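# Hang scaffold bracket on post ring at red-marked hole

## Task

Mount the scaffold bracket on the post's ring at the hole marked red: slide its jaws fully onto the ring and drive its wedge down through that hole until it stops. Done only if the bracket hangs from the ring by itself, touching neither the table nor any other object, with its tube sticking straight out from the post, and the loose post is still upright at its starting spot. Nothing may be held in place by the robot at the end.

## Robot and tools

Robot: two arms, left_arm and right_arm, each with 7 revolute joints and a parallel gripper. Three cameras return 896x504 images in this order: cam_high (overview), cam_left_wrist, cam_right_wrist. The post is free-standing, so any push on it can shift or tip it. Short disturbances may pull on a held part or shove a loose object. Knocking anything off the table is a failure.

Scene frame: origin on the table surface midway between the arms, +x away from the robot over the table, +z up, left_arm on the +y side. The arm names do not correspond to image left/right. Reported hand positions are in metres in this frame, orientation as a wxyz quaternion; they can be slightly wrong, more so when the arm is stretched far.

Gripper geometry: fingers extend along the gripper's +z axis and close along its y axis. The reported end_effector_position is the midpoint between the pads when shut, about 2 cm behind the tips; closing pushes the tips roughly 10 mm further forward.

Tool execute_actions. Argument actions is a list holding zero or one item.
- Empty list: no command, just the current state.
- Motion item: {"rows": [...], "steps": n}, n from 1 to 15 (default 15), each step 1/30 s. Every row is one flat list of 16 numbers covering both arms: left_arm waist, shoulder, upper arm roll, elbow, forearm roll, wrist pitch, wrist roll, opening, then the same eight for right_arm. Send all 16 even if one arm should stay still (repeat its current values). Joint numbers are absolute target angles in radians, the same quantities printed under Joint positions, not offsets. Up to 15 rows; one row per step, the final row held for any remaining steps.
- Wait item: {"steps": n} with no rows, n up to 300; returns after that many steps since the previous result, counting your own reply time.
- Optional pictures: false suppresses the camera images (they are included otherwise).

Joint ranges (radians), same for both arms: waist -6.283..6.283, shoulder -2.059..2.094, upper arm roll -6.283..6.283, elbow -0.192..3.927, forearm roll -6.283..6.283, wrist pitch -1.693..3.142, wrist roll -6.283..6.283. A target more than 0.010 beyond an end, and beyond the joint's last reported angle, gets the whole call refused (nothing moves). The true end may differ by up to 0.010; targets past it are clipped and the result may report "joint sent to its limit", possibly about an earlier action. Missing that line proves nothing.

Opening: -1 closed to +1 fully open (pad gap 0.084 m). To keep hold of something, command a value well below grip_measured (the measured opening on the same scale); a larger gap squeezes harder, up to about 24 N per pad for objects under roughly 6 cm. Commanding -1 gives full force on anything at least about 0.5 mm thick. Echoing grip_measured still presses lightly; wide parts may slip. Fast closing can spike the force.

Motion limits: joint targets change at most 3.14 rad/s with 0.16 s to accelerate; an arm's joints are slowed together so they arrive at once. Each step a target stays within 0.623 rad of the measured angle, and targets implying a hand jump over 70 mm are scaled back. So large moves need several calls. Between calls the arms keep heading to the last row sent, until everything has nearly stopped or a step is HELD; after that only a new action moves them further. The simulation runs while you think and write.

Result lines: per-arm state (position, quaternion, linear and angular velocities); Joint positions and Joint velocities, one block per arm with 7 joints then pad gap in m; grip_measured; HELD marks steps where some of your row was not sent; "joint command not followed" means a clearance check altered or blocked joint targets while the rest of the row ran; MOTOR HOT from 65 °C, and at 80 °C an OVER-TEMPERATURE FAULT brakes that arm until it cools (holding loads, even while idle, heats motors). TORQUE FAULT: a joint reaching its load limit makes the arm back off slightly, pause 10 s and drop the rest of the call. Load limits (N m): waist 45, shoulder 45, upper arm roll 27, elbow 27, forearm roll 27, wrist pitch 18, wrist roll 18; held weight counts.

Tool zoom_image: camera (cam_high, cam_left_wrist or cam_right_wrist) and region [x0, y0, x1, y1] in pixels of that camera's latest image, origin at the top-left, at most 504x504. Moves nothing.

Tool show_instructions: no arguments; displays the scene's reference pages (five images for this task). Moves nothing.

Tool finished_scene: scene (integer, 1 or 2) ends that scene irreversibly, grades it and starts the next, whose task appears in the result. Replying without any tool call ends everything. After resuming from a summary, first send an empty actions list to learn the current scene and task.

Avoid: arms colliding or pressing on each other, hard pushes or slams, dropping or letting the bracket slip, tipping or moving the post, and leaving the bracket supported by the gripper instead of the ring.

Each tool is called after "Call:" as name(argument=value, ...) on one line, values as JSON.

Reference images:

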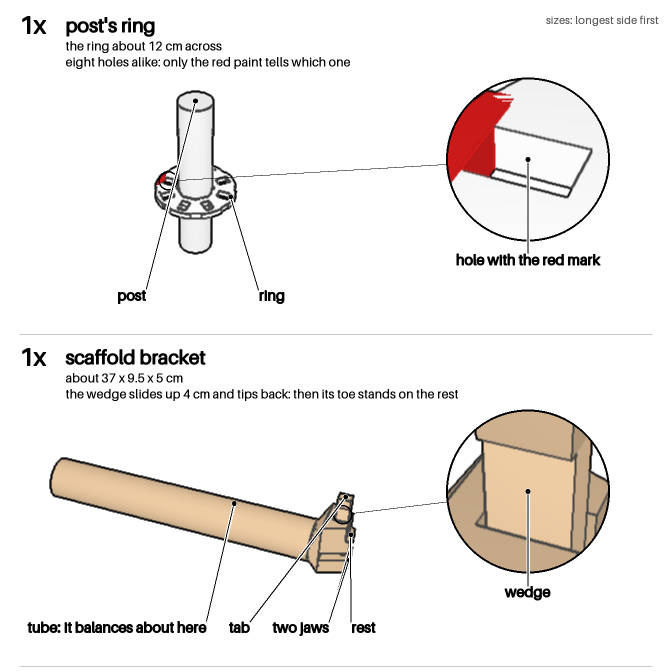

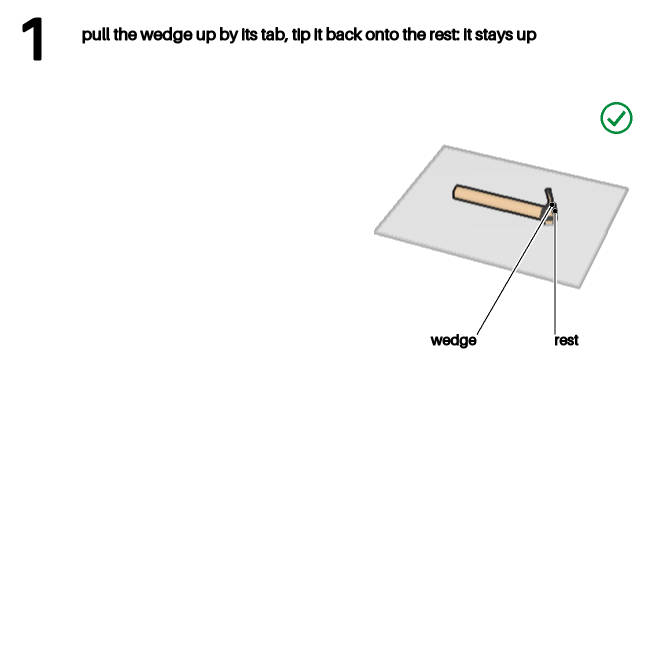

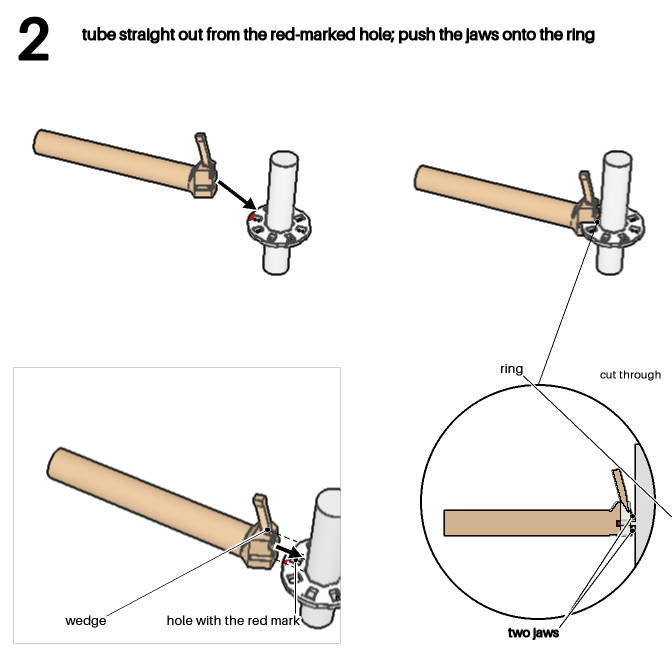

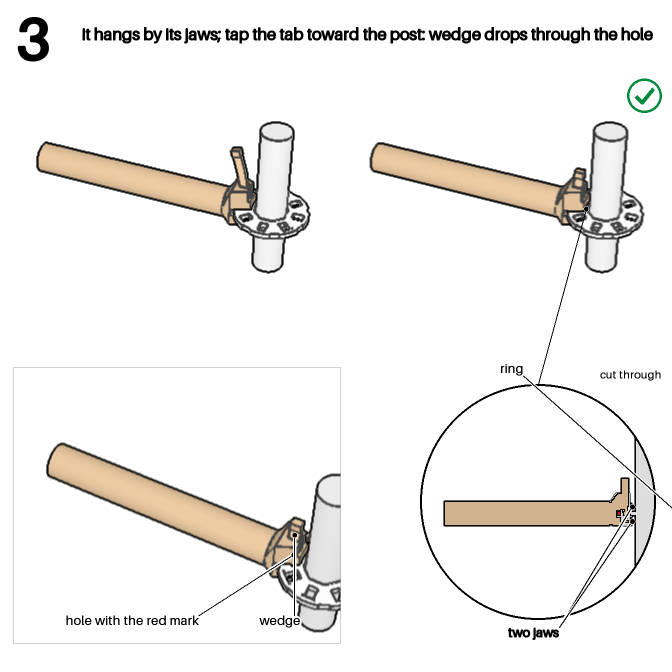

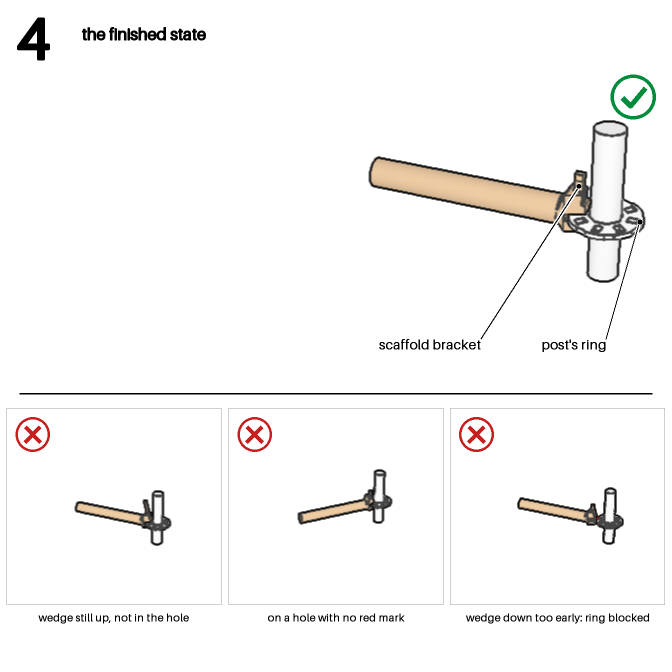

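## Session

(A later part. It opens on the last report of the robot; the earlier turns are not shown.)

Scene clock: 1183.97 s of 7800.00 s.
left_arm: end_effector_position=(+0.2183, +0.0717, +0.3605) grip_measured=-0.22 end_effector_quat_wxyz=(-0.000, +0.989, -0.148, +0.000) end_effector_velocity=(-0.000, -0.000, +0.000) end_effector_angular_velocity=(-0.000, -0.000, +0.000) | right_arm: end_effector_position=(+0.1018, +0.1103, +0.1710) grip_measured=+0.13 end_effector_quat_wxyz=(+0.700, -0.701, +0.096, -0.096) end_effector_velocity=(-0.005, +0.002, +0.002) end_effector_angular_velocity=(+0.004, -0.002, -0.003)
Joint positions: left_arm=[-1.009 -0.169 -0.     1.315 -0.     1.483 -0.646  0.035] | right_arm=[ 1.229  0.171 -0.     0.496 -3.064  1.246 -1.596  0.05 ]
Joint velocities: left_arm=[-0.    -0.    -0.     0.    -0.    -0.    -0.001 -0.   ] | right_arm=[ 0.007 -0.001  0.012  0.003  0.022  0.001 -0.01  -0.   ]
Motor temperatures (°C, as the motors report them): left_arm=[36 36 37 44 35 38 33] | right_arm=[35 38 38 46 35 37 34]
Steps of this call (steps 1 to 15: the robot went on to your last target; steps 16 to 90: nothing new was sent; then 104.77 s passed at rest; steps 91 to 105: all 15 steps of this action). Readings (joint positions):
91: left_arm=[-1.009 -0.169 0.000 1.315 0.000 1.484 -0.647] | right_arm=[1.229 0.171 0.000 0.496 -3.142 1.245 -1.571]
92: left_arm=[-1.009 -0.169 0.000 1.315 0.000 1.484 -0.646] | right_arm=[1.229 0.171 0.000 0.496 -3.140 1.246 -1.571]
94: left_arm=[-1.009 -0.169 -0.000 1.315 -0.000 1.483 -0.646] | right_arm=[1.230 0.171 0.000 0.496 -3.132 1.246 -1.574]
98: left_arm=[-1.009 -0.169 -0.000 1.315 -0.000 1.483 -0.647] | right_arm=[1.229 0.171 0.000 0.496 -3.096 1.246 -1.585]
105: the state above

Call:
execute_actions(actions=[{"rows": [[-1.008,-0.168,0,1.316,0,1.484,-0.645,0,1.2287,0.1718,0,0.4975,-3.0613,1.2461,-1.5966,-1],[-1.007,-0.166,0,1.318,0,1.484,-0.641,0.2,1.2271,0.1737,0,0.5007,-3.0606,1.2449,-1.5971,-1],[-1.004,-0.162,0,1.322,0,1.485,-0.635,0.4,1.2244,0.1769,0,0.5060,-3.0594,1.2429,-1.5979,-1],[-1.001,-0.157,0,1.328,0,1.485,-0.626,0.6,1.2208,0.1813,0,0.5132,-3.0578,1.2402,-1.5991,-1],[-0.997,-0.151,0,1.335,0,1.486,-0.614,0.8,1.2161,0.1868,0,0.5223,-3.0558,1.2368,-1.6005,-1],[-0.992,-0.144,0,1.344,0,1.488,-0.601,1,1.2107,0.1933,0,0.5331,-3.0533,1.2327,-1.6022,-1],[-0.986,-0.136,0,1.353,0,1.489,-0.586,1,1.2043,0.2009,0,0.5456,-3.0505,1.2280,-1.6042,-1],[-0.980,-0.126,0,1.364,0,1.491,-0.568,1,1.1972,0.2093,0,0.5596,-3.0474,1.2227,-1.6064,-1],[-0.973,-0.116,0,1.376,0,1.492,-0.549,1,1.1894,0.2187,0,0.5750,-3.0439,1.2169,-1.6088,-1],[-0.965,-0.105,0,1.390,0,1.494,-0.529,1,1.1809,0.2288,0,0.5917,-3.0402,1.2106,-1.6114,-1],[-0.957,-0.092,0,1.404,0,1.496,-0.506,1,1.1718,0.2397,0,0.6098,-3.0361,1.2038,-1.6143,-1],[-0.948,-0.079,0,1.419,0,1.498,-0.483,1,1.1621,0.2513,0,0.6289,-3.0318,1.1966,-1.6173,-1],[-0.939,-0.066,0,1.435,0,1.500,-0.458,1,1.1518,0.2635,0,0.6491,-3.0273,1.1890,-1.6205,-1],[-0.929,-0.052,0,1.451,0,1.503,-0.432,1,1.1410,0.2764,0,0.6703,-3.0225,1.1811,-1.6238,-1],[-0.919,-0.037,0,1.468,0,1.505,-0.404,1,1.1299,0.2897,0,0.6923,-3.0176,1.1727,-1.6273,-1]], "steps": 15}], pictures=false)

Call:
execute_actions(actions=[{"rows": [[-0.909,-0.021,0,1.486,0,1.508,-0.376,1,1.1183,0.3034,0,0.7150,-3.0125,1.1642,-1.6309,-1],[-0.898,-0.006,0,1.505,0,1.510,-0.347,1,1.1065,0.3176,0,0.7384,-3.0072,1.1554,-1.6346,-1],[-0.887,0.010,0,1.523,0,1.513,-0.318,1,1.0943,0.3321,0,0.7623,-3.0018,1.1463,-1.6384,-1],[-0.876,0.027,0,1.543,0,1.516,-0.288,1,1.0820,0.3468,0,0.7867,-2.9963,1.1372,-1.6422,-1],[-0.865,0.043,0,1.562,0,1.519,-0.257,1,1.0694,0.3618,0,0.8114,-2.9908,1.1279,-1.6461,-1],[-0.853,0.060,0,1.582,0,1.521,-0.226,1,1.0567,0.3769,0,0.8365,-2.9852,1.1184,-1.6501,-1],[-0.842,0.077,0,1.601,0,1.524,-0.195,1,1.0440,0.3921,0,0.8615,-2.9795,1.1090,-1.6540,-1],[-0.830,0.094,0,1.621,0,1.527,-0.164,1,1.0312,0.4074,0,0.8868,-2.9739,1.0996,-1.6580,-1],[-0.819,0.111,0,1.641,0,1.530,-0.133,1,1.0185,0.4226,0,0.9118,-2.9682,1.0901,-1.6619,-1],[-0.807,0.128,0,1.660,0,1.532,-0.102,1,1.0058,0.4377,0,0.9369,-2.9626,1.0807,-1.6659,-1],[-0.796,0.145,0,1.680,0,1.535,-0.072,1,0.9932,0.4527,0,0.9616,-2.9571,1.0714,-1.6698,-1],[-0.785,0.161,0,1.699,0,1.538,-0.042,1,0.9809,0.4674,0,0.9860,-2.9516,1.0622,-1.6736,-1],[-0.774,0.177,0,1.718,0,1.541,-0.012,1,0.9687,0.4819,0,1.0099,-2.9462,1.0532,-1.6774,-1],[-0.763,0.193,0,1.736,0,1.543,0.017,1,0.9569,0.4961,0,1.0333,-2.9409,1.0444,-1.6811,-1],[-0.753,0.208,0,1.754,0,1.546,0.045,1,0.9453,0.5098,0,1.0560,-2.9358,1.0359,-1.6847,-1]], "steps": 15}], pictures=false)

Call:
execute_actions(actions=[{"rows": [[-0.743,0.223,0,1.771,0,1.548,0.072,1,0.9342,0.5231,0,1.0780,-2.9309,1.0275,-1.6882,-1],[-0.733,0.237,0,1.788,0,1.551,0.098,1,0.9234,0.5360,0,1.0992,-2.9261,1.0196,-1.6915,-1],[-0.724,0.251,0,1.803,0,1.553,0.123,1,0.9131,0.5482,0,1.1194,-2.9216,1.0120,-1.6947,-1],[-0.715,0.264,0,1.818,0,1.555,0.147,1,0.9034,0.5598,0,1.1385,-2.9173,1.0047,-1.6977,-1],[-0.707,0.276,0,1.833,0,1.557,0.169,1,0.8943,0.5707,0,1.1566,-2.9132,0.9980,-1.7006,-1],[-0.699,0.287,0,1.846,0,1.559,0.190,1,0.8858,0.5808,0,1.1733,-2.9095,0.9917,-1.7032,-1],[-0.692,0.297,0,1.858,0,1.560,0.209,1,0.8780,0.5902,0,1.1887,-2.9060,0.9859,-1.7056,-1],[-0.686,0.307,0,1.869,0,1.562,0.226,1,0.8709,0.5986,0,1.2027,-2.9029,0.9805,-1.7078,-1],[-0.680,0.315,0,1.879,0,1.563,0.242,1,0.8645,0.6062,0,1.2152,-2.9001,0.9759,-1.7098,-1],[-0.675,0.323,0,1.887,0,1.565,0.255,1,0.8591,0.6127,0,1.2260,-2.8976,0.9718,-1.7115,-1],[-0.671,0.329,0,1.894,0,1.566,0.266,1,0.8544,0.6182,0,1.2351,-2.8956,0.9684,-1.7129,-1],[-0.668,0.334,0,1.900,0,1.566,0.275,1,0.8508,0.6226,0,1.2423,-2.8940,0.9657,-1.7141,-1],[-0.665,0.337,0,1.904,0,1.567,0.282,1,0.8481,0.6258,0,1.2476,-2.8928,0.9637,-1.7149,-1],[-0.664,0.339,0,1.907,0,1.567,0.286,1,0.8465,0.6277,0,1.2508,-2.8921,0.9625,-1.7154,-1],[-0.6635,0.3400,0,1.9074,0,1.5674,0.2871,1,0.8459,0.6284,0,1.2519,-2.8918,0.9621,-1.7156,-1]], "steps": 15}], pictures=false)

Call:
execute_actions(actions=[{"steps": 30}])

Scene clock: 1268.37 s of 7800.00 s.
left_arm: end_effector_position=(+0.2532, +0.0675, +0.3642) grip_measured=+1.00 end_effector_quat_wxyz=(+0.000, +0.980, -0.197, +0.000) end_effector_velocity=(+0.154, -0.010, +0.010) end_effector_angular_velocity=(+0.002, +0.001, -0.419) | right_arm: end_effector_position=(+0.1499, +0.1344, +0.1723) grip_measured=+0.13 end_effector_quat_wxyz=(+0.695, -0.695, +0.126, -0.130) end_effector_velocity=(+0.215, +0.093, +0.003) end_effector_angular_velocity=(-0.002, -0.019, -0.391)
Joint positions: left_arm=[-0.951 -0.084 -0.     1.414 -0.     1.497 -0.491  0.084] | right_arm=[ 1.165  0.248  0.     0.624 -3.033  1.199 -1.616  0.05 ]
Joint velocities: left_arm=[ 0.251  0.366 -0.     0.426  0.     0.062  0.67   0.   ] | right_arm=[-0.281  0.336 -0.     0.553  0.127 -0.207 -0.086  0.   ]
Motor temperatures (°C, as the motors report them): left_arm=[36 36 37 44 35 38 33] | right_arm=[35 38 38 47 35 37 34]
Steps of this call (steps 1 to 15: the robot went on to your last target; steps 16 to 90: nothing new was sent; then 80.90 s passed at rest; steps 91 to 105: all 15 steps of this action). Readings (joint positions):
91: left_arm=[-1.008 -0.169 -0.000 1.315 0.000 1.484 -0.646] | right_arm=[1.229 0.171 0.000 0.496 -3.062 1.246 -1.596]
92: left_arm=[-1.008 -0.168 -0.000 1.315 -0.000 1.484 -0.646] | right_arm=[1.229 0.171 0.000 0.497 -3.062 1.246 -1.596]
94: left_arm=[-1.007 -0.166 -0.000 1.318 -0.000 1.484 -0.642] | right_arm=[1.228 0.173 0.000 0.500 -3.061 1.245 -1.597]
98: left_arm=[-0.996 -0.150 -0.000 1.337 -0.000 1.487 -0.612] | right_arm=[1.215 0.188 0.001 0.524 -3.055 1.236 -1.601]
105: the state above

Scene clock: 1268.87 s of 7800.00 s.
left_arm: end_effector_position=(+0.3533, +0.0733, +0.3629) grip_measured=+1.00 end_effector_quat_wxyz=(-0.000, +0.945, -0.326, -0.000) end_effector_velocity=(+0.213, +0.039, -0.018) end_effector_angular_velocity=(-0.001, -0.001, -0.563) | right_arm: end_effector_position=(+0.2920, +0.1726, +0.1707) grip_measured=+0.13 end_effector_quat_wxyz=(+0.675, -0.675, +0.207, -0.214) end_effector_velocity=(+0.309, +0.036, -0.010) end_effector_angular_velocity=(+0.004, +0.011, -0.488)
Joint positions: left_arm=[-0.793  0.149  0.     1.684  0.     1.536 -0.065  0.084] | right_arm=[ 0.989  0.458 -0.     0.97  -2.955  1.068 -1.671  0.05 ]
Joint velocities: left_arm=[ 0.333  0.489 -0.     0.57   0.     0.08   0.895  0.   ] | right_arm=[-0.369  0.439 -0.001  0.724  0.164 -0.272 -0.114 -0.   ]
Motor temperatures (°C, as the motors report them): left_arm=[36 36 37 44 35 38 33] | right_arm=[35 38 38 47 35 37 34]
Steps of this call (steps 1 to 15: all 15 steps of this action). Readings (joint positions):
1: left_arm=[-0.943 -0.071 -0.000 1.428 0.000 1.499 -0.468] | right_arm=[1.155 0.260 0.000 0.643 -3.029 1.191 -1.619]
2: left_arm=[-0.934 -0.058 0.000 1.444 0.000 1.502 -0.444] | right_arm=[1.145 0.272 0.000 0.663 -3.024 1.184 -1.623]
4: left_arm=[-0.914 -0.030 0.000 1.477 0.000 1.506 -0.391] | right_arm=[1.123 0.298 0.000 0.705 -3.015 1.168 -1.629]
8: left_arm=[-0.872 0.032 0.000 1.549 0.000 1.517 -0.277] | right_arm=[1.076 0.354 0.000 0.798 -2.994 1.133 -1.644]
15: the state above

Scene clock: 1269.37 s of 7800.00 s.
left_arm: end_effector_position=(+0.4308, +0.0962, +0.3513) grip_measured=+1.00 end_effector_quat_wxyz=(-0.000, +0.907, -0.422, -0.000) end_effector_velocity=(+0.058, +0.024, -0.010) end_effector_angular_velocity=(-0.002, -0.005, -0.159) | right_arm: end_effector_position=(+0.4058, +0.1730, +0.1653) grip_measured=+0.13 end_effector_quat_wxyz=(+0.654, -0.655, +0.268, -0.268) end_effector_velocity=(+0.086, -0.009, -0.005) end_effector_angular_velocity=(+0.005, +0.007, -0.127)
Joint positions: left_arm=[-0.671  0.328  0.     1.893  0.     1.565  0.265  0.084] | right_arm=[ 0.854  0.618 -0.001  1.234 -2.896  0.969 -1.713  0.05 ]
Joint velocities: left_arm=[0.092 0.136 0.001 0.161 0.001 0.021 0.252 0.   ] | right_arm=[-0.101  0.119 -0.002  0.198  0.043 -0.075 -0.031 -0.   ]
Motor temperatures (°C, as the motors report them): left_arm=[36 36 37 44 35 38 33] | right_arm=[35 38 38 47 35 37 34]
Steps of this call (steps 1 to 15: all 15 steps of this action). Readings (joint positions):
1: left_arm=[-0.782 0.165 0.000 1.703 0.000 1.539 -0.035] | right_arm=[0.976 0.473 -0.000 0.994 -2.950 1.059 -1.675]
2: left_arm=[-0.772 0.181 0.000 1.722 0.000 1.541 -0.006] | right_arm=[0.964 0.487 -0.000 1.018 -2.944 1.050 -1.679]
4: left_arm=[-0.751 0.211 0.000 1.757 0.000 1.546 0.050] | right_arm=[0.941 0.515 -0.000 1.063 -2.934 1.033 -1.686]
8: left_arm=[-0.713 0.266 0.000 1.821 0.000 1.555 0.151] | right_arm=[0.900 0.564 -0.001 1.144 -2.916 1.003 -1.699]
15: the state above

Scene clock: 1270.37 s of 7800.00 s.
left_arm: end_effector_position=(+0.4356, +0.0979, +0.3506) grip_measured=+1.00 end_effector_quat_wxyz=(+0.000, +0.903, -0.429, +0.000) end_effector_velocity=(+0.000, -0.000, +0.001) end_effector_angular_velocity=(-0.001, -0.002, -0.000) | right_arm: end_effector_position=(+0.4126, +0.1728, +0.1651) grip_measured=+0.13 end_effector_quat_wxyz=(+0.653, -0.653, +0.271, -0.271) end_effector_velocity=(-0.000, +0.000, +0.000) end_effector_angular_velocity=(+0.000, +0.000, +0.000)
Joint positions: left_arm=[-0.664  0.34  -0.     1.907 -0.     1.567  0.287  0.084] | right_arm=[ 0.846  0.628 -0.     1.252 -2.892  0.962 -1.716  0.05 ]
Joint velocities: left_arm=[-0.001  0.     0.     0.002  0.     0.    -0.     0.   ] | right_arm=[ 0.    -0.     0.     0.     0.001 -0.    -0.    -0.   ]
Motor temperatures (°C, as the motors report them): left_arm=[36 36 37 44 35 38 33] | right_arm=[35 38 38 47 35 37 34]
Steps of this call (steps 1 to 30: the robot went on to your last target). Readings (joint positions):
1: left_arm=[-0.669 0.332 0.000 1.898 0.000 1.566 0.272] | right_arm=[0.851 0.622 -0.001 1.240 -2.894 0.967 -1.714]
2: left_arm=[-0.667 0.335 0.000 1.901 0.000 1.566 0.277] | right_arm=[0.849 0.624 -0.001 1.244 -2.893 0.965 -1.714]
4: left_arm=[-0.665 0.337 -0.000 1.904 -0.000 1.567 0.282] | right_arm=[0.848 0.626 -0.000 1.248 -2.893 0.964 -1.715]
8: left_arm=[-0.664 0.339 -0.001 1.907 -0.000 1.567 0.286] | right_arm=[0.847 0.628 0.002 1.251 -2.892 0.962 -1.715]
30: the state above
All arms were judged still, so your last target was given up. Only a new action makes them travel on or press farther. Fingers that are still opening or closing keep moving.

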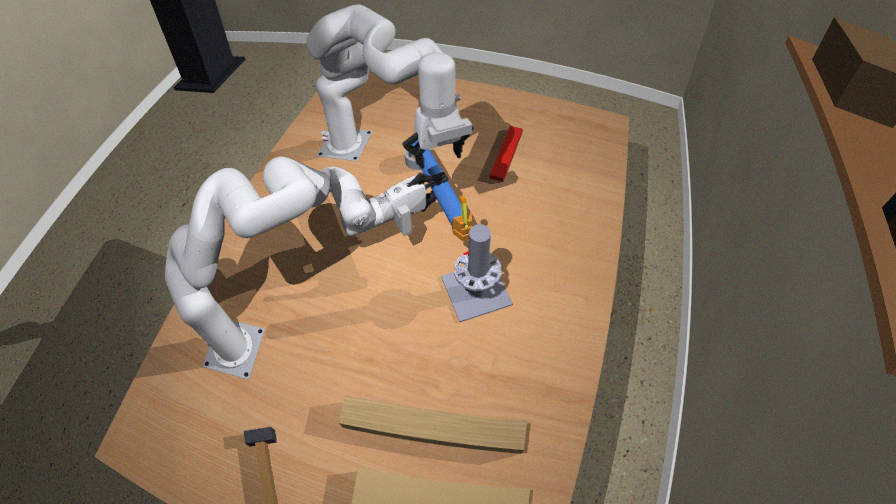

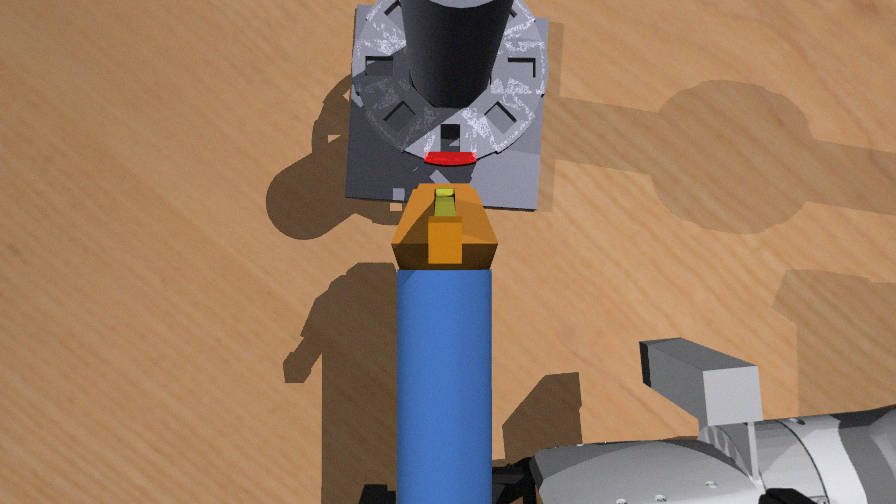

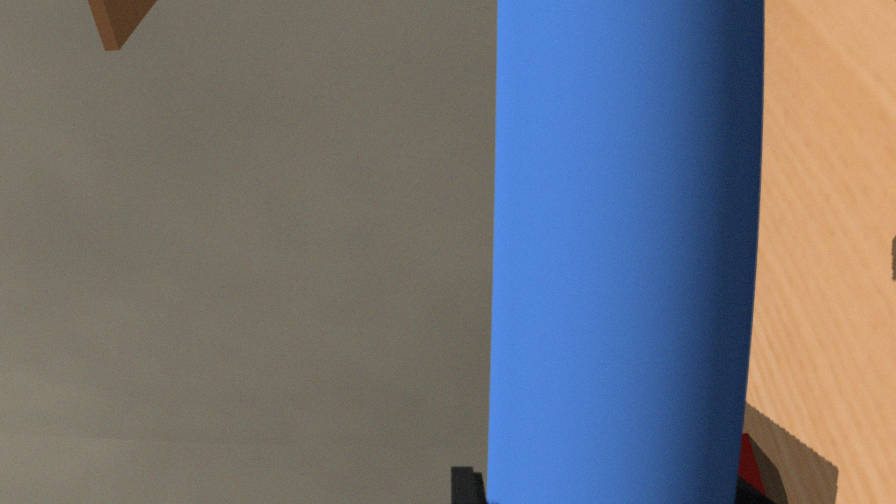

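Call:
execute_actions(actions=[{"rows": [[-0.6635,0.34,0,1.9074,0,1.5674,0.2871,1,0.8460,0.6299,0,1.2521,-2.8919,0.9634,-1.7153,-1],[-0.6635,0.34,0,1.9074,0,1.5674,0.2871,1,0.8462,0.6340,0,1.2525,-2.8923,0.9670,-1.7143,-1],[-0.6635,0.34,0,1.9074,0,1.5674,0.2871,1,0.8465,0.6404,0,1.2532,-2.8928,0.9726,-1.7129,-1],[-0.6635,0.34,0,1.9074,0,1.5674,0.2871,1,0.8468,0.6487,0,1.2541,-2.8934,0.9797,-1.7110,-1],[-0.6635,0.34,0,1.9074,0,1.5674,0.2871,1,0.8473,0.6583,0,1.2552,-2.8942,0.9882,-1.7088,-1],[-0.6635,0.34,0,1.9074,0,1.5674,0.2871,1,0.8478,0.6691,0,1.2563,-2.8951,0.9975,-1.7064,-1],[-0.6635,0.34,0,1.9074,0,1.5674,0.2871,1,0.8483,0.6804,0,1.2576,-2.8960,1.0074,-1.7039,-1],[-0.6635,0.34,0,1.9074,0,1.5674,0.2871,1,0.8488,0.6919,0,1.2588,-2.8969,1.0174,-1.7012,-1],[-0.6635,0.34,0,1.9074,0,1.5674,0.2871,1,0.8493,0.7032,0,1.2601,-2.8978,1.0273,-1.6987,-1],[-0.6635,0.34,0,1.9074,0,1.5674,0.2871,1,0.8498,0.7140,0,1.2612,-2.8987,1.0366,-1.6963,-1],[-0.6635,0.34,0,1.9074,0,1.5674,0.2871,1,0.8503,0.7236,0,1.2623,-2.8995,1.0451,-1.6941,-1],[-0.6635,0.34,0,1.9074,0,1.5674,0.2871,1,0.8506,0.7319,0,1.2632,-2.9001,1.0522,-1.6922,-1],[-0.6635,0.34,0,1.9074,0,1.5674,0.2871,1,0.8509,0.7383,0,1.2639,-2.9006,1.0578,-1.6908,-1],[-0.6635,0.34,0,1.9074,0,1.5674,0.2871,1,0.8511,0.7424,0,1.2643,-2.9010,1.0614,-1.6898,-1],[-0.6635,0.34,0,1.9074,0,1.5674,0.2871,1,0.8512,0.7439,0,1.2645,-2.9011,1.0627,-1.6895,-1]], "steps": 15}], pictures=false)

Call:
execute_actions(actions=[{"steps": 25}])

Call:
zoom_image(camera="cam_left_wrist", region=[330, 0, 570, 300])

Scene clock: 1309.60 s of 7800.00 s.
left_arm: end_effector_position=(+0.4356, +0.0979, +0.3506) grip_measured=+1.00 end_effector_quat_wxyz=(+0.000, +0.903, -0.429, -0.000) end_effector_velocity=(-0.000, -0.000, +0.000) end_effector_angular_velocity=(-0.000, -0.001, -0.002) | right_arm: end_effector_position=(+0.4100, +0.1703, +0.1180) grip_measured=+0.13 end_effector_quat_wxyz=(+0.651, -0.655, +0.272, -0.271) end_effector_velocity=(-0.008, -0.009, -0.098) end_effector_angular_velocity=(-0.011, +0.009, +0.004)
Joint positions: left_arm=[-0.663  0.34  -0.     1.907 -0.     1.567  0.287  0.084] | right_arm=[ 0.85   0.729  0.     1.261 -2.9    1.047 -1.693  0.05 ]
Joint velocities: left_arm=[-0.001  0.    -0.     0.001  0.    -0.     0.001  0.   ] | right_arm=[ 0.01   0.206 -0.     0.017 -0.017  0.171  0.046 -0.   ]
Motor temperatures (°C, as the motors report them): left_arm=[36 37 37 45 35 38 33] | right_arm=[35 40 38 49 35 37 34]
Steps of this call (steps 1 to 90: nothing new was sent; then 35.73 s passed at rest; steps 91 to 105: all 15 steps of this action). Readings (joint positions):
91: left_arm=[-0.663 0.340 0.000 1.907 -0.000 1.567 0.287] | right_arm=[0.846 0.628 -0.000 1.252 -2.892 0.962 -1.716]
92: left_arm=[-0.664 0.340 -0.000 1.907 0.000 1.567 0.287] | right_arm=[0.846 0.629 -0.000 1.252 -2.892 0.963 -1.715]
94: left_arm=[-0.664 0.340 -0.000 1.907 0.000 1.567 0.287] | right_arm=[0.846 0.632 -0.000 1.253 -2.892 0.967 -1.715]
98: left_arm=[-0.663 0.340 0.000 1.907 0.000 1.567 0.287] | right_arm=[0.847 0.659 -0.000 1.257 -2.894 0.990 -1.709]
105: the state above

Scene clock: 1310.43 s of 7800.00 s.
left_arm: end_effector_position=(+0.4356, +0.0979, +0.3506) grip_measured=+1.00 end_effector_quat_wxyz=(+0.000, +0.903, -0.429, -0.000) end_effector_velocity=(+0.001, +0.000, +0.001) end_effector_angular_velocity=(-0.001, -0.001, +0.002) | right_arm: end_effector_position=(+0.4102, +0.1703, +0.1131) grip_measured=+0.13 end_effector_quat_wxyz=(+0.653, -0.653, +0.271, -0.271) end_effector_velocity=(-0.000, -0.000, -0.001) end_effector_angular_velocity=(-0.003, +0.000, +0.001)
Joint positions: left_arm=[-0.663  0.34   0.     1.907  0.     1.567  0.287  0.084] | right_arm=[ 0.851  0.744 -0.     1.265 -2.901  1.063 -1.69   0.05 ]
Joint velocities: left_arm=[ 0.001 -0.    -0.     0.002  0.     0.    -0.     0.   ] | right_arm=[-0.001  0.001  0.    -0.001 -0.001 -0.001 -0.002  0.   ]
Motor temperatures (°C, as the motors report them): left_arm=[36 37 37 45 35 38 33] | right_arm=[35 40 38 49 35 37 34]
Steps of this call (steps 1 to 25: the robot went on to your last target). Readings (joint positions):
1: left_arm=[-0.664 0.340 -0.000 1.907 0.000 1.567 0.287] | right_arm=[0.851 0.735 0.000 1.261 -2.900 1.051 -1.692]
2: left_arm=[-0.664 0.340 -0.000 1.907 -0.000 1.567 0.287] | right_arm=[0.851 0.739 0.000 1.262 -2.900 1.055 -1.691]
4: left_arm=[-0.663 0.340 0.000 1.907 -0.000 1.567 0.287] | right_arm=[0.851 0.742 0.000 1.263 -2.901 1.059 -1.690]
8: left_arm=[-0.663 0.340 -0.000 1.907 -0.000 1.567 0.287] | right_arm=[0.851 0.742 -0.000 1.266 -2.901 1.063 -1.690]
25: the state above

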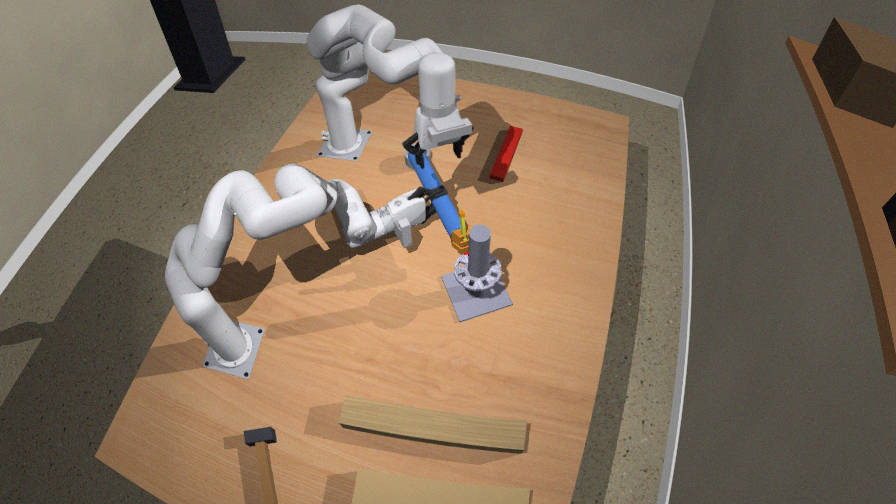

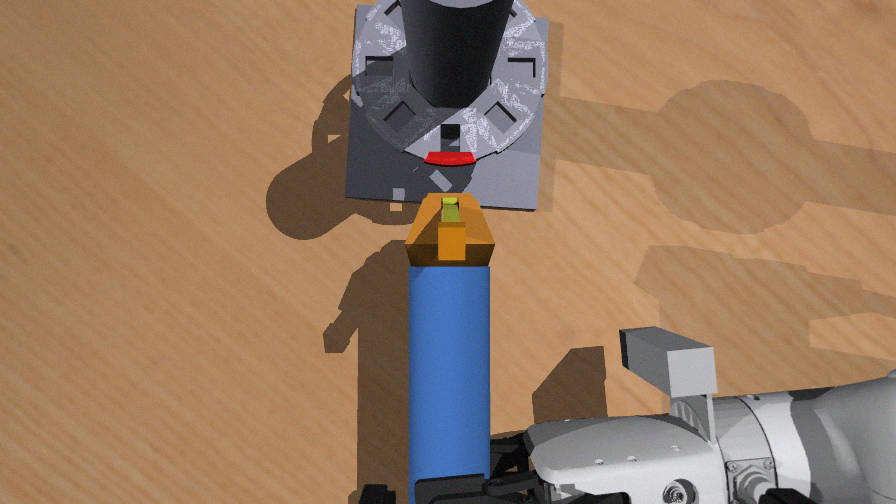

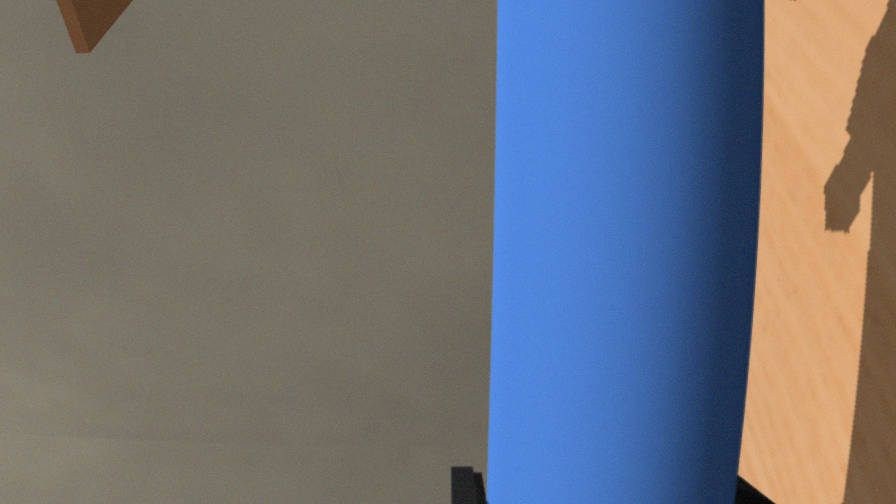

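Region (330, 0, 570, 300) of cam_left_wrist's 896x504 image, scaled by 1.680, with more detail than that image has; it fills the left 403 columns of this view, and the rest is white.

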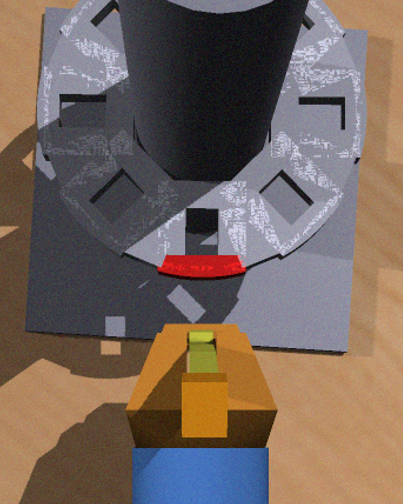

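Call:
execute_actions(actions=[{"rows": [[-0.62,0.34,0,1.9074,-0.1,1.5674,0.22,0.5,0.8512,0.7439,0,1.2645,-2.9011,1.0627,-1.6895,-1],[-0.58,0.34,0,1.9074,-0.2,1.5674,0.14,0,0.8512,0.7439,0,1.2645,-2.9011,1.0627,-1.6895,-1],[-0.55,0.34,0,1.9074,-0.3,1.5674,0.07,-0.5,0.8512,0.7439,0,1.2645,-2.9011,1.0627,-1.6895,-1],[-0.51,0.34,0,1.9074,-0.4,1.5674,0.0,-1,0.8512,0.7439,0,1.2645,-2.9011,1.0627,-1.6895,-1],[-0.47,0.34,0,1.9074,-0.5,1.5674,-0.07,-1,0.8512,0.7439,0,1.2645,-2.9011,1.0627,-1.6895,-1],[-0.43,0.34,0,1.9074,-0.6,1.5674,-0.14,-1,0.8512,0.7439,0,1.2645,-2.9011,1.0627,-1.6895,-1],[-0.40,0.34,0,1.9074,-0.7,1.5674,-0.21,-1,0.8512,0.7439,0,1.2645,-2.9011,1.0627,-1.6895,-1],[-0.36,0.34,0,1.9074,-0.8,1.5674,-0.28,-1,0.8512,0.7439,0,1.2645,-2.9011,1.0627,-1.6895,-1],[-0.32,0.34,0,1.9074,-0.9,1.5674,-0.36,-1,0.8512,0.7439,0,1.2645,-2.9011,1.0627,-1.6895,-1],[-0.28,0.34,0,1.9074,-1.0,1.5674,-0.43,-1,0.8512,0.7439,0,1.2645,-2.9011,1.0627,-1.6895,-1],[-0.24,0.34,0,1.9074,-1.1,1.5674,-0.50,-1,0.8512,0.7439,0,1.2645,-2.9011,1.0627,-1.6895,-1],[-0.20,0.34,0,1.9074,-1.2,1.5674,-0.57,-1,0.8512,0.7439,0,1.2645,-2.9011,1.0627,-1.6895,-1],[-0.16,0.34,0,1.9074,-1.3,1.5674,-0.64,-1,0.8512,0.7439,0,1.2645,-2.9011,1.0627,-1.6895,-1],[-0.12,0.34,0,1.9074,-1.42,1.5674,-0.73,-1,0.8512,0.7439,0,1.2645,-2.9011,1.0627,-1.6895,-1],[-0.064,0.34,0,1.9074,-1.5708,1.5708,-0.8366,-1,0.8512,0.7439,0,1.2645,-2.9011,1.0627,-1.6895,-1]], "steps": 15}], pictures=false)

Call:
execute_actions(actions=[{"steps": 20}], pictures=false)

Scene clock: 1345.03 s of 7800.00 s.
left_arm: end_effector_position=(+0.4672, +0.0872, +0.4405) grip_measured=-1.00 end_effector_quat_wxyz=(+0.404, +0.906, +0.039, -0.124) end_effector_velocity=(+0.177, +0.089, +0.371) end_effector_angular_velocity=(-1.557, +1.597, +1.746) | right_arm: end_effector_position=(+0.4102, +0.1703, +0.1130) grip_measured=+0.13 end_effector_quat_wxyz=(+0.653, -0.653, +0.271, -0.271) end_effector_velocity=(-0.000, +0.000, +0.000) end_effector_angular_velocity=(+0.001, +0.001, +0.001)
Joint positions: left_arm=[-0.323  0.34   0.002  1.908 -0.873  1.567 -0.34   0.   ] | right_arm=[ 0.851  0.744  0.     1.264 -2.901  1.063 -1.69   0.05 ]
Joint velocities: left_arm=[ 0.791 -0.004 -0.021  0.004 -1.902  0.003 -1.51   0.   ] | right_arm=[ 0.001 -0.     0.     0.     0.     0.     0.001 -0.   ]
Motor temperatures (°C, as the motors report them): left_arm=[36 37 37 45 35 38 33] | right_arm=[35 41 38 49 35 37 34]
Steps of this call (steps 1 to 15: the robot went on to your last target; steps 16 to 90: nothing new was sent; then 31.10 s passed at rest; steps 91 to 105: all 15 steps of this action). Readings (joint positions):
91: left_arm=[-0.663 0.340 -0.000 1.907 -0.000 1.567 0.287] | right_arm=[0.851 0.744 0.000 1.264 -2.901 1.063 -1.689]
92: left_arm=[-0.662 0.340 -0.000 1.907 -0.004 1.567 0.284] | right_arm=[0.851 0.744 -0.000 1.264 -2.901 1.063 -1.689]
94: left_arm=[-0.646 0.340 -0.003 1.907 -0.048 1.567 0.254] | right_arm=[0.851 0.744 -0.000 1.265 -2.901 1.063 -1.690]
98: left_arm=[-0.542 0.341 -0.001 1.907 -0.312 1.568 0.065] | right_arm=[0.851 0.744 0.000 1.264 -2.901 1.063 -1.690]
105: the state above

Scene clock: 1345.70 s of 7800.00 s.
left_arm: end_effector_position=(+0.5331, +0.1634, +0.6007) grip_measured=-1.00 end_effector_quat_wxyz=(+0.644, +0.648, +0.287, -0.289) end_effector_velocity=(+0.005, +0.010, +0.010) end_effector_angular_velocity=(-0.037, +0.025, +0.020) | right_arm: end_effector_position=(+0.4102, +0.1703, +0.1130) grip_measured=+0.13 end_effector_quat_wxyz=(+0.653, -0.653, +0.271, -0.271) end_effector_velocity=(+0.000, -0.000, +0.000) end_effector_angular_velocity=(+0.000, +0.000, -0.000)
Joint positions: left_arm=[-0.067  0.34  -0.002  1.907 -1.567  1.571 -0.834  0.   ] | right_arm=[ 0.851  0.744  0.     1.265 -2.901  1.063 -1.69   0.05 ]
Joint velocities: left_arm=[ 0.014 -0.     0.006  0.001 -0.039 -0.001 -0.027  0.   ] | right_arm=[-0.002 -0.     0.001 -0.    -0.001 -0.     0.    -0.   ]
Motor temperatures (°C, as the motors report them): left_arm=[36 37 37 45 35 38 33] | right_arm=[35 41 38 49 35 37 34]
Steps of this call (steps 1 to 20: the robot went on to your last target). Readings (joint positions):
1: left_arm=[-0.297 0.340 0.002 1.908 -0.934 1.567 -0.390] | right_arm=[0.851 0.744 -0.000 1.264 -2.901 1.063 -1.690]
2: left_arm=[-0.271 0.340 0.001 1.908 -0.991 1.568 -0.439] | right_arm=[0.851 0.744 -0.000 1.264 -2.901 1.063 -1.689]
4: left_arm=[-0.227 0.340 0.003 1.908 -1.104 1.568 -0.521] | right_arm=[0.851 0.744 0.000 1.265 -2.901 1.063 -1.690]
8: left_arm=[-0.152 0.340 0.000 1.908 -1.321 1.570 -0.668] | right_arm=[0.851 0.744 -0.000 1.264 -2.901 1.063 -1.690]
20: the state above

Call:
execute_actions(actions=[{"rows": [[-0.064,0.342,0,1.907,-1.5708,1.5708,-0.8366,-1,0.8512,0.7439,0,1.2645,-2.9011,1.0627,-1.6895,-1],[-0.064,0.348,0,1.906,-1.5708,1.5708,-0.8366,-1,0.8512,0.7439,0,1.2645,-2.9011,1.0627,-1.6895,-1],[-0.064,0.357,0,1.904,-1.5708,1.5708,-0.8366,-1,0.8512,0.7439,0,1.2645,-2.9011,1.0627,-1.6895,-1],[-0.064,0.369,0,1.901,-1.5708,1.5708,-0.8366,-1,0.8512,0.7439,0,1.2645,-2.9011,1.0627,-1.6895,-1],[-0.064,0.384,0,1.898,-1.5708,1.5708,-0.8366,-1,0.8512,0.7439,0,1.2645,-2.9011,1.0627,-1.6895,-1],[-0.064,0.402,0,1.894,-1.5708,1.5708,-0.8366,-1,0.8512,0.7439,0,1.2645,-2.9011,1.0627,-1.6895,-1],[-0.064,0.423,0,1.889,-1.5708,1.5708,-0.8366,-1,0.8512,0.7439,0,1.2645,-2.9011,1.0627,-1.6895,-1],[-0.064,0.445,0,1.884,-1.5708,1.5708,-0.8366,-1,0.8512,0.7439,0,1.2645,-2.9011,1.0627,-1.6895,-1],[-0.064,0.469,0,1.879,-1.5708,1.5708,-0.8366,-1,0.8512,0.7439,0,1.2645,-2.9011,1.0627,-1.6895,-1],[-0.064,0.495,0,1.873,-1.5708,1.5708,-0.8366,-1,0.8512,0.7439,0,1.2645,-2.9011,1.0627,-1.6895,-1],[-0.064,0.522,0,1.867,-1.5708,1.5708,-0.8366,-1,0.8512,0.7439,0,1.2645,-2.9011,1.0627,-1.6895,-1],[-0.064,0.551,0,1.861,-1.5708,1.5708,-0.8366,-1,0.8512,0.7439,0,1.2645,-2.9011,1.0627,-1.6895,-1],[-0.064,0.580,0,1.854,-1.5708,1.5708,-0.8366,-1,0.8512,0.7439,0,1.2645,-2.9011,1.0627,-1.6895,-1],[-0.064,0.609,0,1.848,-1.5708,1.5708,-0.8366,-1,0.8512,0.7439,0,1.2645,-2.9011,1.0627,-1.6895,-1],[-0.064,0.639,0,1.841,-1.5708,1.5708,-0.8366,-1,0.8512,0.7439,0,1.2645,-2.9011,1.0627,-1.6895,-1]], "steps": 15}], pictures=false)

Call:
execute_actions(actions=[{"rows": [[-0.064,0.669,0,1.835,-1.5708,1.5708,-0.8366,-1,0.8512,0.7439,0,1.2645,-2.9011,1.0627,-1.6895,-1],[-0.064,0.699,0,1.828,-1.5708,1.5708,-0.8366,-1,0.8512,0.7439,0,1.2645,-2.9011,1.0627,-1.6895,-1],[-0.064,0.728,0,1.822,-1.5708,1.5708,-0.8366,-1,0.8512,0.7439,0,1.2645,-2.9011,1.0627,-1.6895,-1],[-0.064,0.756,0,1.815,-1.5708,1.5708,-0.8366,-1,0.8512,0.7439,0,1.2645,-2.9011,1.0627,-1.6895,-1],[-0.064,0.783,0,1.809,-1.5708,1.5708,-0.8366,-1,0.8512,0.7439,0,1.2645,-2.9011,1.0627,-1.6895,-1],[-0.064,0.809,0,1.804,-1.5708,1.5708,-0.8366,-1,0.8512,0.7439,0,1.2645,-2.9011,1.0627,-1.6895,-1],[-0.064,0.834,0,1.798,-1.5708,1.5708,-0.8366,-1,0.8512,0.7439,0,1.2645,-2.9011,1.0627,-1.6895,-1],[-0.064,0.856,0,1.793,-1.5708,1.5708,-0.8366,-1,0.8512,0.7439,0,1.2645,-2.9011,1.0627,-1.6895,-1],[-0.064,0.876,0,1.789,-1.5708,1.5708,-0.8366,-1,0.8512,0.7439,0,1.2645,-2.9011,1.0627,-1.6895,-1],[-0.064,0.894,0,1.785,-1.5708,1.5708,-0.8366,-1,0.8512,0.7439,0,1.2645,-2.9011,1.0627,-1.6895,-1],[-0.064,0.909,0,1.782,-1.5708,1.5708,-0.8366,-1,0.8512,0.7439,0,1.2645,-2.9011,1.0627,-1.6895,-1],[-0.064,0.922,0,1.779,-1.5708,1.5708,-0.8366,-1,0.8512,0.7439,0,1.2645,-2.9011,1.0627,-1.6895,-1],[-0.064,0.931,0,1.777,-1.5708,1.5708,-0.8366,-1,0.8512,0.7439,0,1.2645,-2.9011,1.0627,-1.6895,-1],[-0.064,0.9365,0,1.7755,-1.5708,1.5708,-0.8366,-1,0.8512,0.7439,0,1.2645,-2.9011,1.0627,-1.6895,-1],[-0.064,0.9385,0,1.7751,-1.5708,1.5708,-0.8366,-1,0.8512,0.7439,0,1.2645,-2.9011,1.0627,-1.6895,-1]], "steps": 15}], pictures=false)

Call:
execute_actions(actions=[{"steps": 30}])

Scene clock: 1384.20 s of 7800.00 s.
left_arm: end_effector_position=(+0.5861, +0.1660, +0.4731) grip_measured=-1.00 end_effector_quat_wxyz=(+0.609, +0.609, +0.360, -0.360) end_effector_velocity=(+0.128, +0.000, -0.452) end_effector_angular_velocity=(-0.000, +0.776, +0.000) | right_arm: end_effector_position=(+0.4102, +0.1703, +0.1130) grip_measured=+0.13 end_effector_quat_wxyz=(+0.653, -0.653, +0.271, -0.271) end_effector_velocity=(-0.000, +0.000, +0.000) end_effector_angular_velocity=(-0.001, -0.002, +0.001)
Joint positions: left_arm=[-0.064  0.526  0.     1.865 -1.571  1.571 -0.837  0.   ] | right_arm=[ 0.851  0.744 -0.     1.264 -2.901  1.063 -1.69   0.05 ]
Joint velocities: left_arm=[ 0.001  0.637 -0.    -0.138  0.     0.    -0.001  0.   ] | right_arm=[-0.    -0.    -0.    -0.    -0.002 -0.    -0.001 -0.   ]
Motor temperatures (°C, as the motors report them): left_arm=[36 37 37 45 35 38 33] | right_arm=[35 41 38 49 35 37 34]
Steps of this call (steps 1 to 30: the robot went on to your last target; steps 31 to 90: nothing new was sent; then 35.00 s passed at rest; steps 91 to 105: all 15 steps of this action). Readings (joint positions):
91: left_arm=[-0.064 0.340 0.000 1.907 -1.571 1.571 -0.837] | right_arm=[0.851 0.744 -0.000 1.264 -2.901 1.063 -1.690]
92: left_arm=[-0.064 0.340 -0.000 1.907 -1.571 1.571 -0.837] | right_arm=[0.851 0.744 -0.000 1.265 -2.901 1.063 -1.689]
94: left_arm=[-0.064 0.345 -0.000 1.908 -1.571 1.571 -0.837] | right_arm=[0.851 0.744 0.000 1.265 -2.901 1.063 -1.690]
98: left_arm=[-0.064 0.384 -0.000 1.899 -1.571 1.571 -0.837] | right_arm=[0.851 0.744 -0.000 1.264 -2.901 1.063 -1.690]
105: the state above

Scene clock: 1384.70 s of 7800.00 s.
left_arm: end_effector_position=(+0.6080, +0.1658, +0.2431) grip_measured=-1.00 end_effector_quat_wxyz=(+0.528, +0.528, +0.470, -0.470) end_effector_velocity=(-0.040, -0.001, -0.460) end_effector_angular_velocity=(-0.001, +0.775, -0.001) | right_arm: end_effector_position=(+0.4102, +0.1703, +0.1130) grip_measured=+0.13 end_effector_quat_wxyz=(+0.653, -0.653, +0.271, -0.271) end_effector_velocity=(+0.000, +0.000, +0.001) end_effector_angular_velocity=(+0.004, +0.001, -0.000)
Joint positions: left_arm=[-0.064  0.844  0.     1.796 -1.571  1.571 -0.837  0.   ] | right_arm=[ 0.851  0.744 -0.     1.264 -2.901  1.063 -1.69   0.05 ]
Joint velocities: left_arm=[-0.001  0.636 -0.001 -0.139 -0.     0.    -0.001  0.   ] | right_arm=[ 0.001 -0.002 -0.     0.     0.     0.     0.003 -0.   ]
Motor temperatures (°C, as the motors report them): left_arm=[36 37 37 45 35 38 33] | right_arm=[35 41 38 49 35 37 34]
Steps of this call (steps 1 to 15: all 15 steps of this action). Readings (joint positions):
1: left_arm=[-0.064 0.547 0.000 1.860 -1.571 1.571 -0.837] | right_arm=[0.851 0.744 -0.000 1.264 -2.901 1.063 -1.689]
2: left_arm=[-0.064 0.568 0.000 1.856 -1.571 1.571 -0.837] | right_arm=[0.851 0.744 -0.000 1.265 -2.901 1.063 -1.689]
4: left_arm=[-0.064 0.611 0.000 1.847 -1.571 1.571 -0.837] | right_arm=[0.851 0.744 0.000 1.265 -2.901 1.063 -1.690]
8: left_arm=[-0.064 0.695 0.000 1.828 -1.571 1.571 -0.837] | right_arm=[0.851 0.744 -0.000 1.265 -2.901 1.063 -1.690]
15: the state above

Scene clock: 1385.70 s of 7800.00 s.
left_arm: end_effector_position=(+0.5983, +0.1657, +0.1750) grip_measured=-1.00 end_effector_quat_wxyz=(+0.500, +0.500, +0.500, -0.500) end_effector_velocity=(+0.000, +0.000, -0.000) end_effector_angular_velocity=(-0.000, +0.001, +0.000) | right_arm: end_effector_position=(+0.4102, +0.1703, +0.1130) grip_measured=+0.13 end_effector_quat_wxyz=(+0.653, -0.653, +0.271, -0.271) end_effector_velocity=(-0.000, +0.001, +0.001) end_effector_angular_velocity=(+0.003, +0.000, +0.001)
Joint positions: left_arm=[-0.064  0.938 -0.     1.775 -1.571  1.571 -0.837  0.   ] | right_arm=[ 0.851  0.744 -0.     1.264 -2.901  1.063 -1.689  0.05 ]
Joint velocities: left_arm=[ 0.     0.    -0.     0.     0.     0.    -0.001  0.   ] | right_arm=[ 0.001 -0.001 -0.     0.    -0.     0.     0.002 -0.   ]
Motor temperatures (°C, as the motors report them): left_arm=[36 37 37 45 35 38 33] | right_arm=[35 41 38 49 35 37 34]
Steps of this call (steps 1 to 30: the robot went on to your last target). Readings (joint positions):
1: left_arm=[-0.064 0.865 0.000 1.791 -1.571 1.571 -0.837] | right_arm=[0.851 0.744 0.000 1.265 -2.901 1.063 -1.690]
2: left_arm=[-0.064 0.886 0.000 1.787 -1.571 1.571 -0.837] | right_arm=[0.851 0.744 0.000 1.265 -2.901 1.063 -1.690]
4: left_arm=[-0.064 0.919 0.000 1.776 -1.570 1.570 -0.837] | right_arm=[0.851 0.744 -0.000 1.264 -2.901 1.063 -1.689]
8: left_arm=[-0.064 0.934 0.000 1.776 -1.571 1.571 -0.837] | right_arm=[0.851 0.744 0.000 1.265 -2.901 1.063 -1.689]
30: the state above
All arms were judged still, so your last target was given up. Only a new action makes them travel on or press farther. Fingers that are still opening or closing keep moving.

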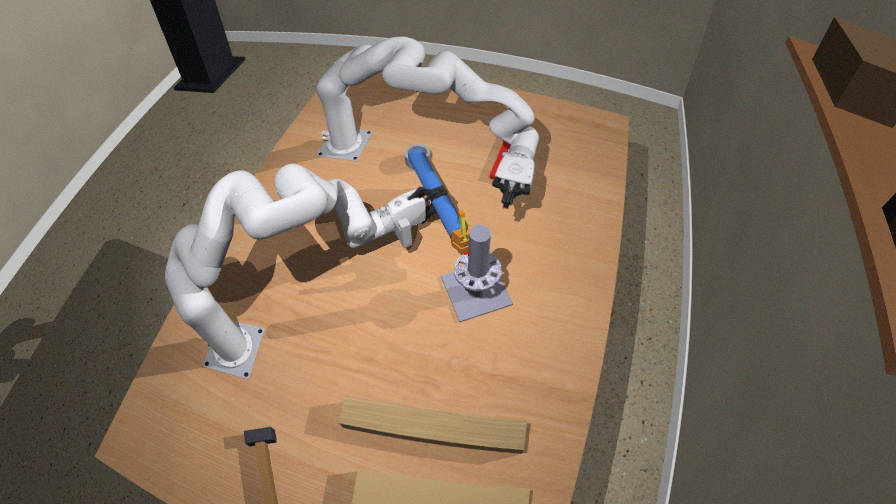

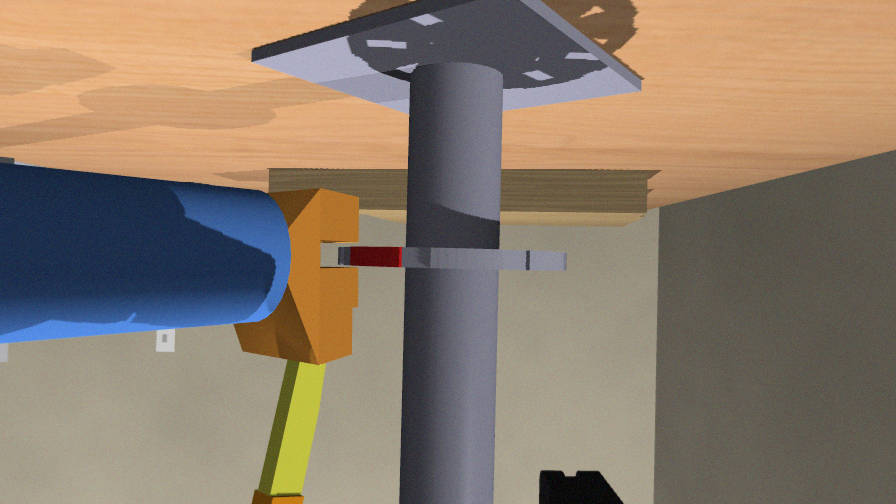

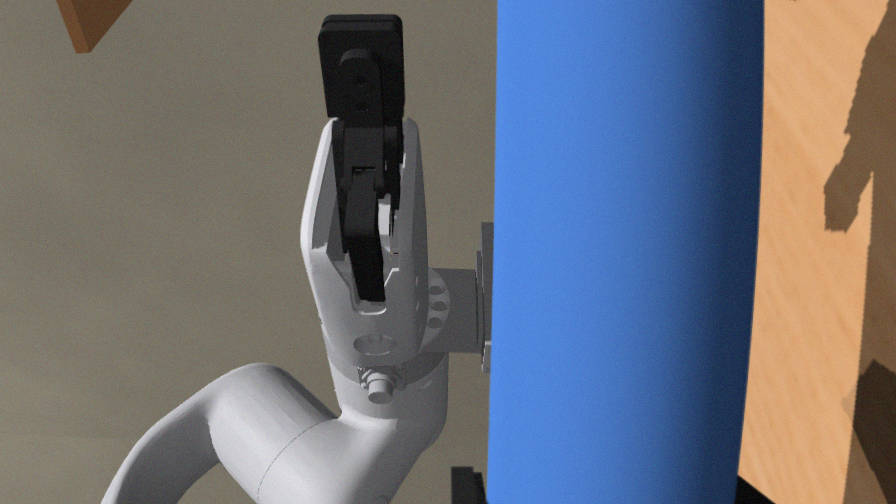

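Excellent side view (upside-down). Zoom in.

Call:
zoom_image(camera="cam_left_wrist", region=[290, 210, 430, 300])

Call:
zoom_image(camera="cam_left_wrist", region=[300, 200, 600, 320])

Region (290, 210, 430, 300) of cam_left_wrist's 896x504 image, scaled by 3.600, with more detail than that image has; it fills the top 324 rows of this view, and the rest is white.

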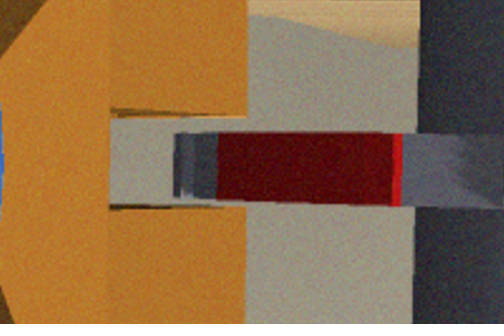

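Region (300, 200, 600, 320) of cam_left_wrist's 896x504 image, scaled by 1.680, with more detail than that image has; it fills the top 202 rows of this view, and the rest is white.

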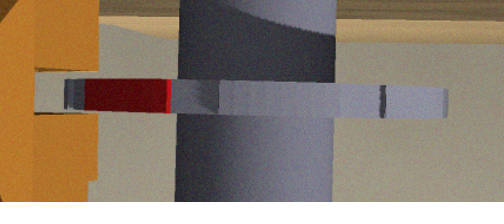

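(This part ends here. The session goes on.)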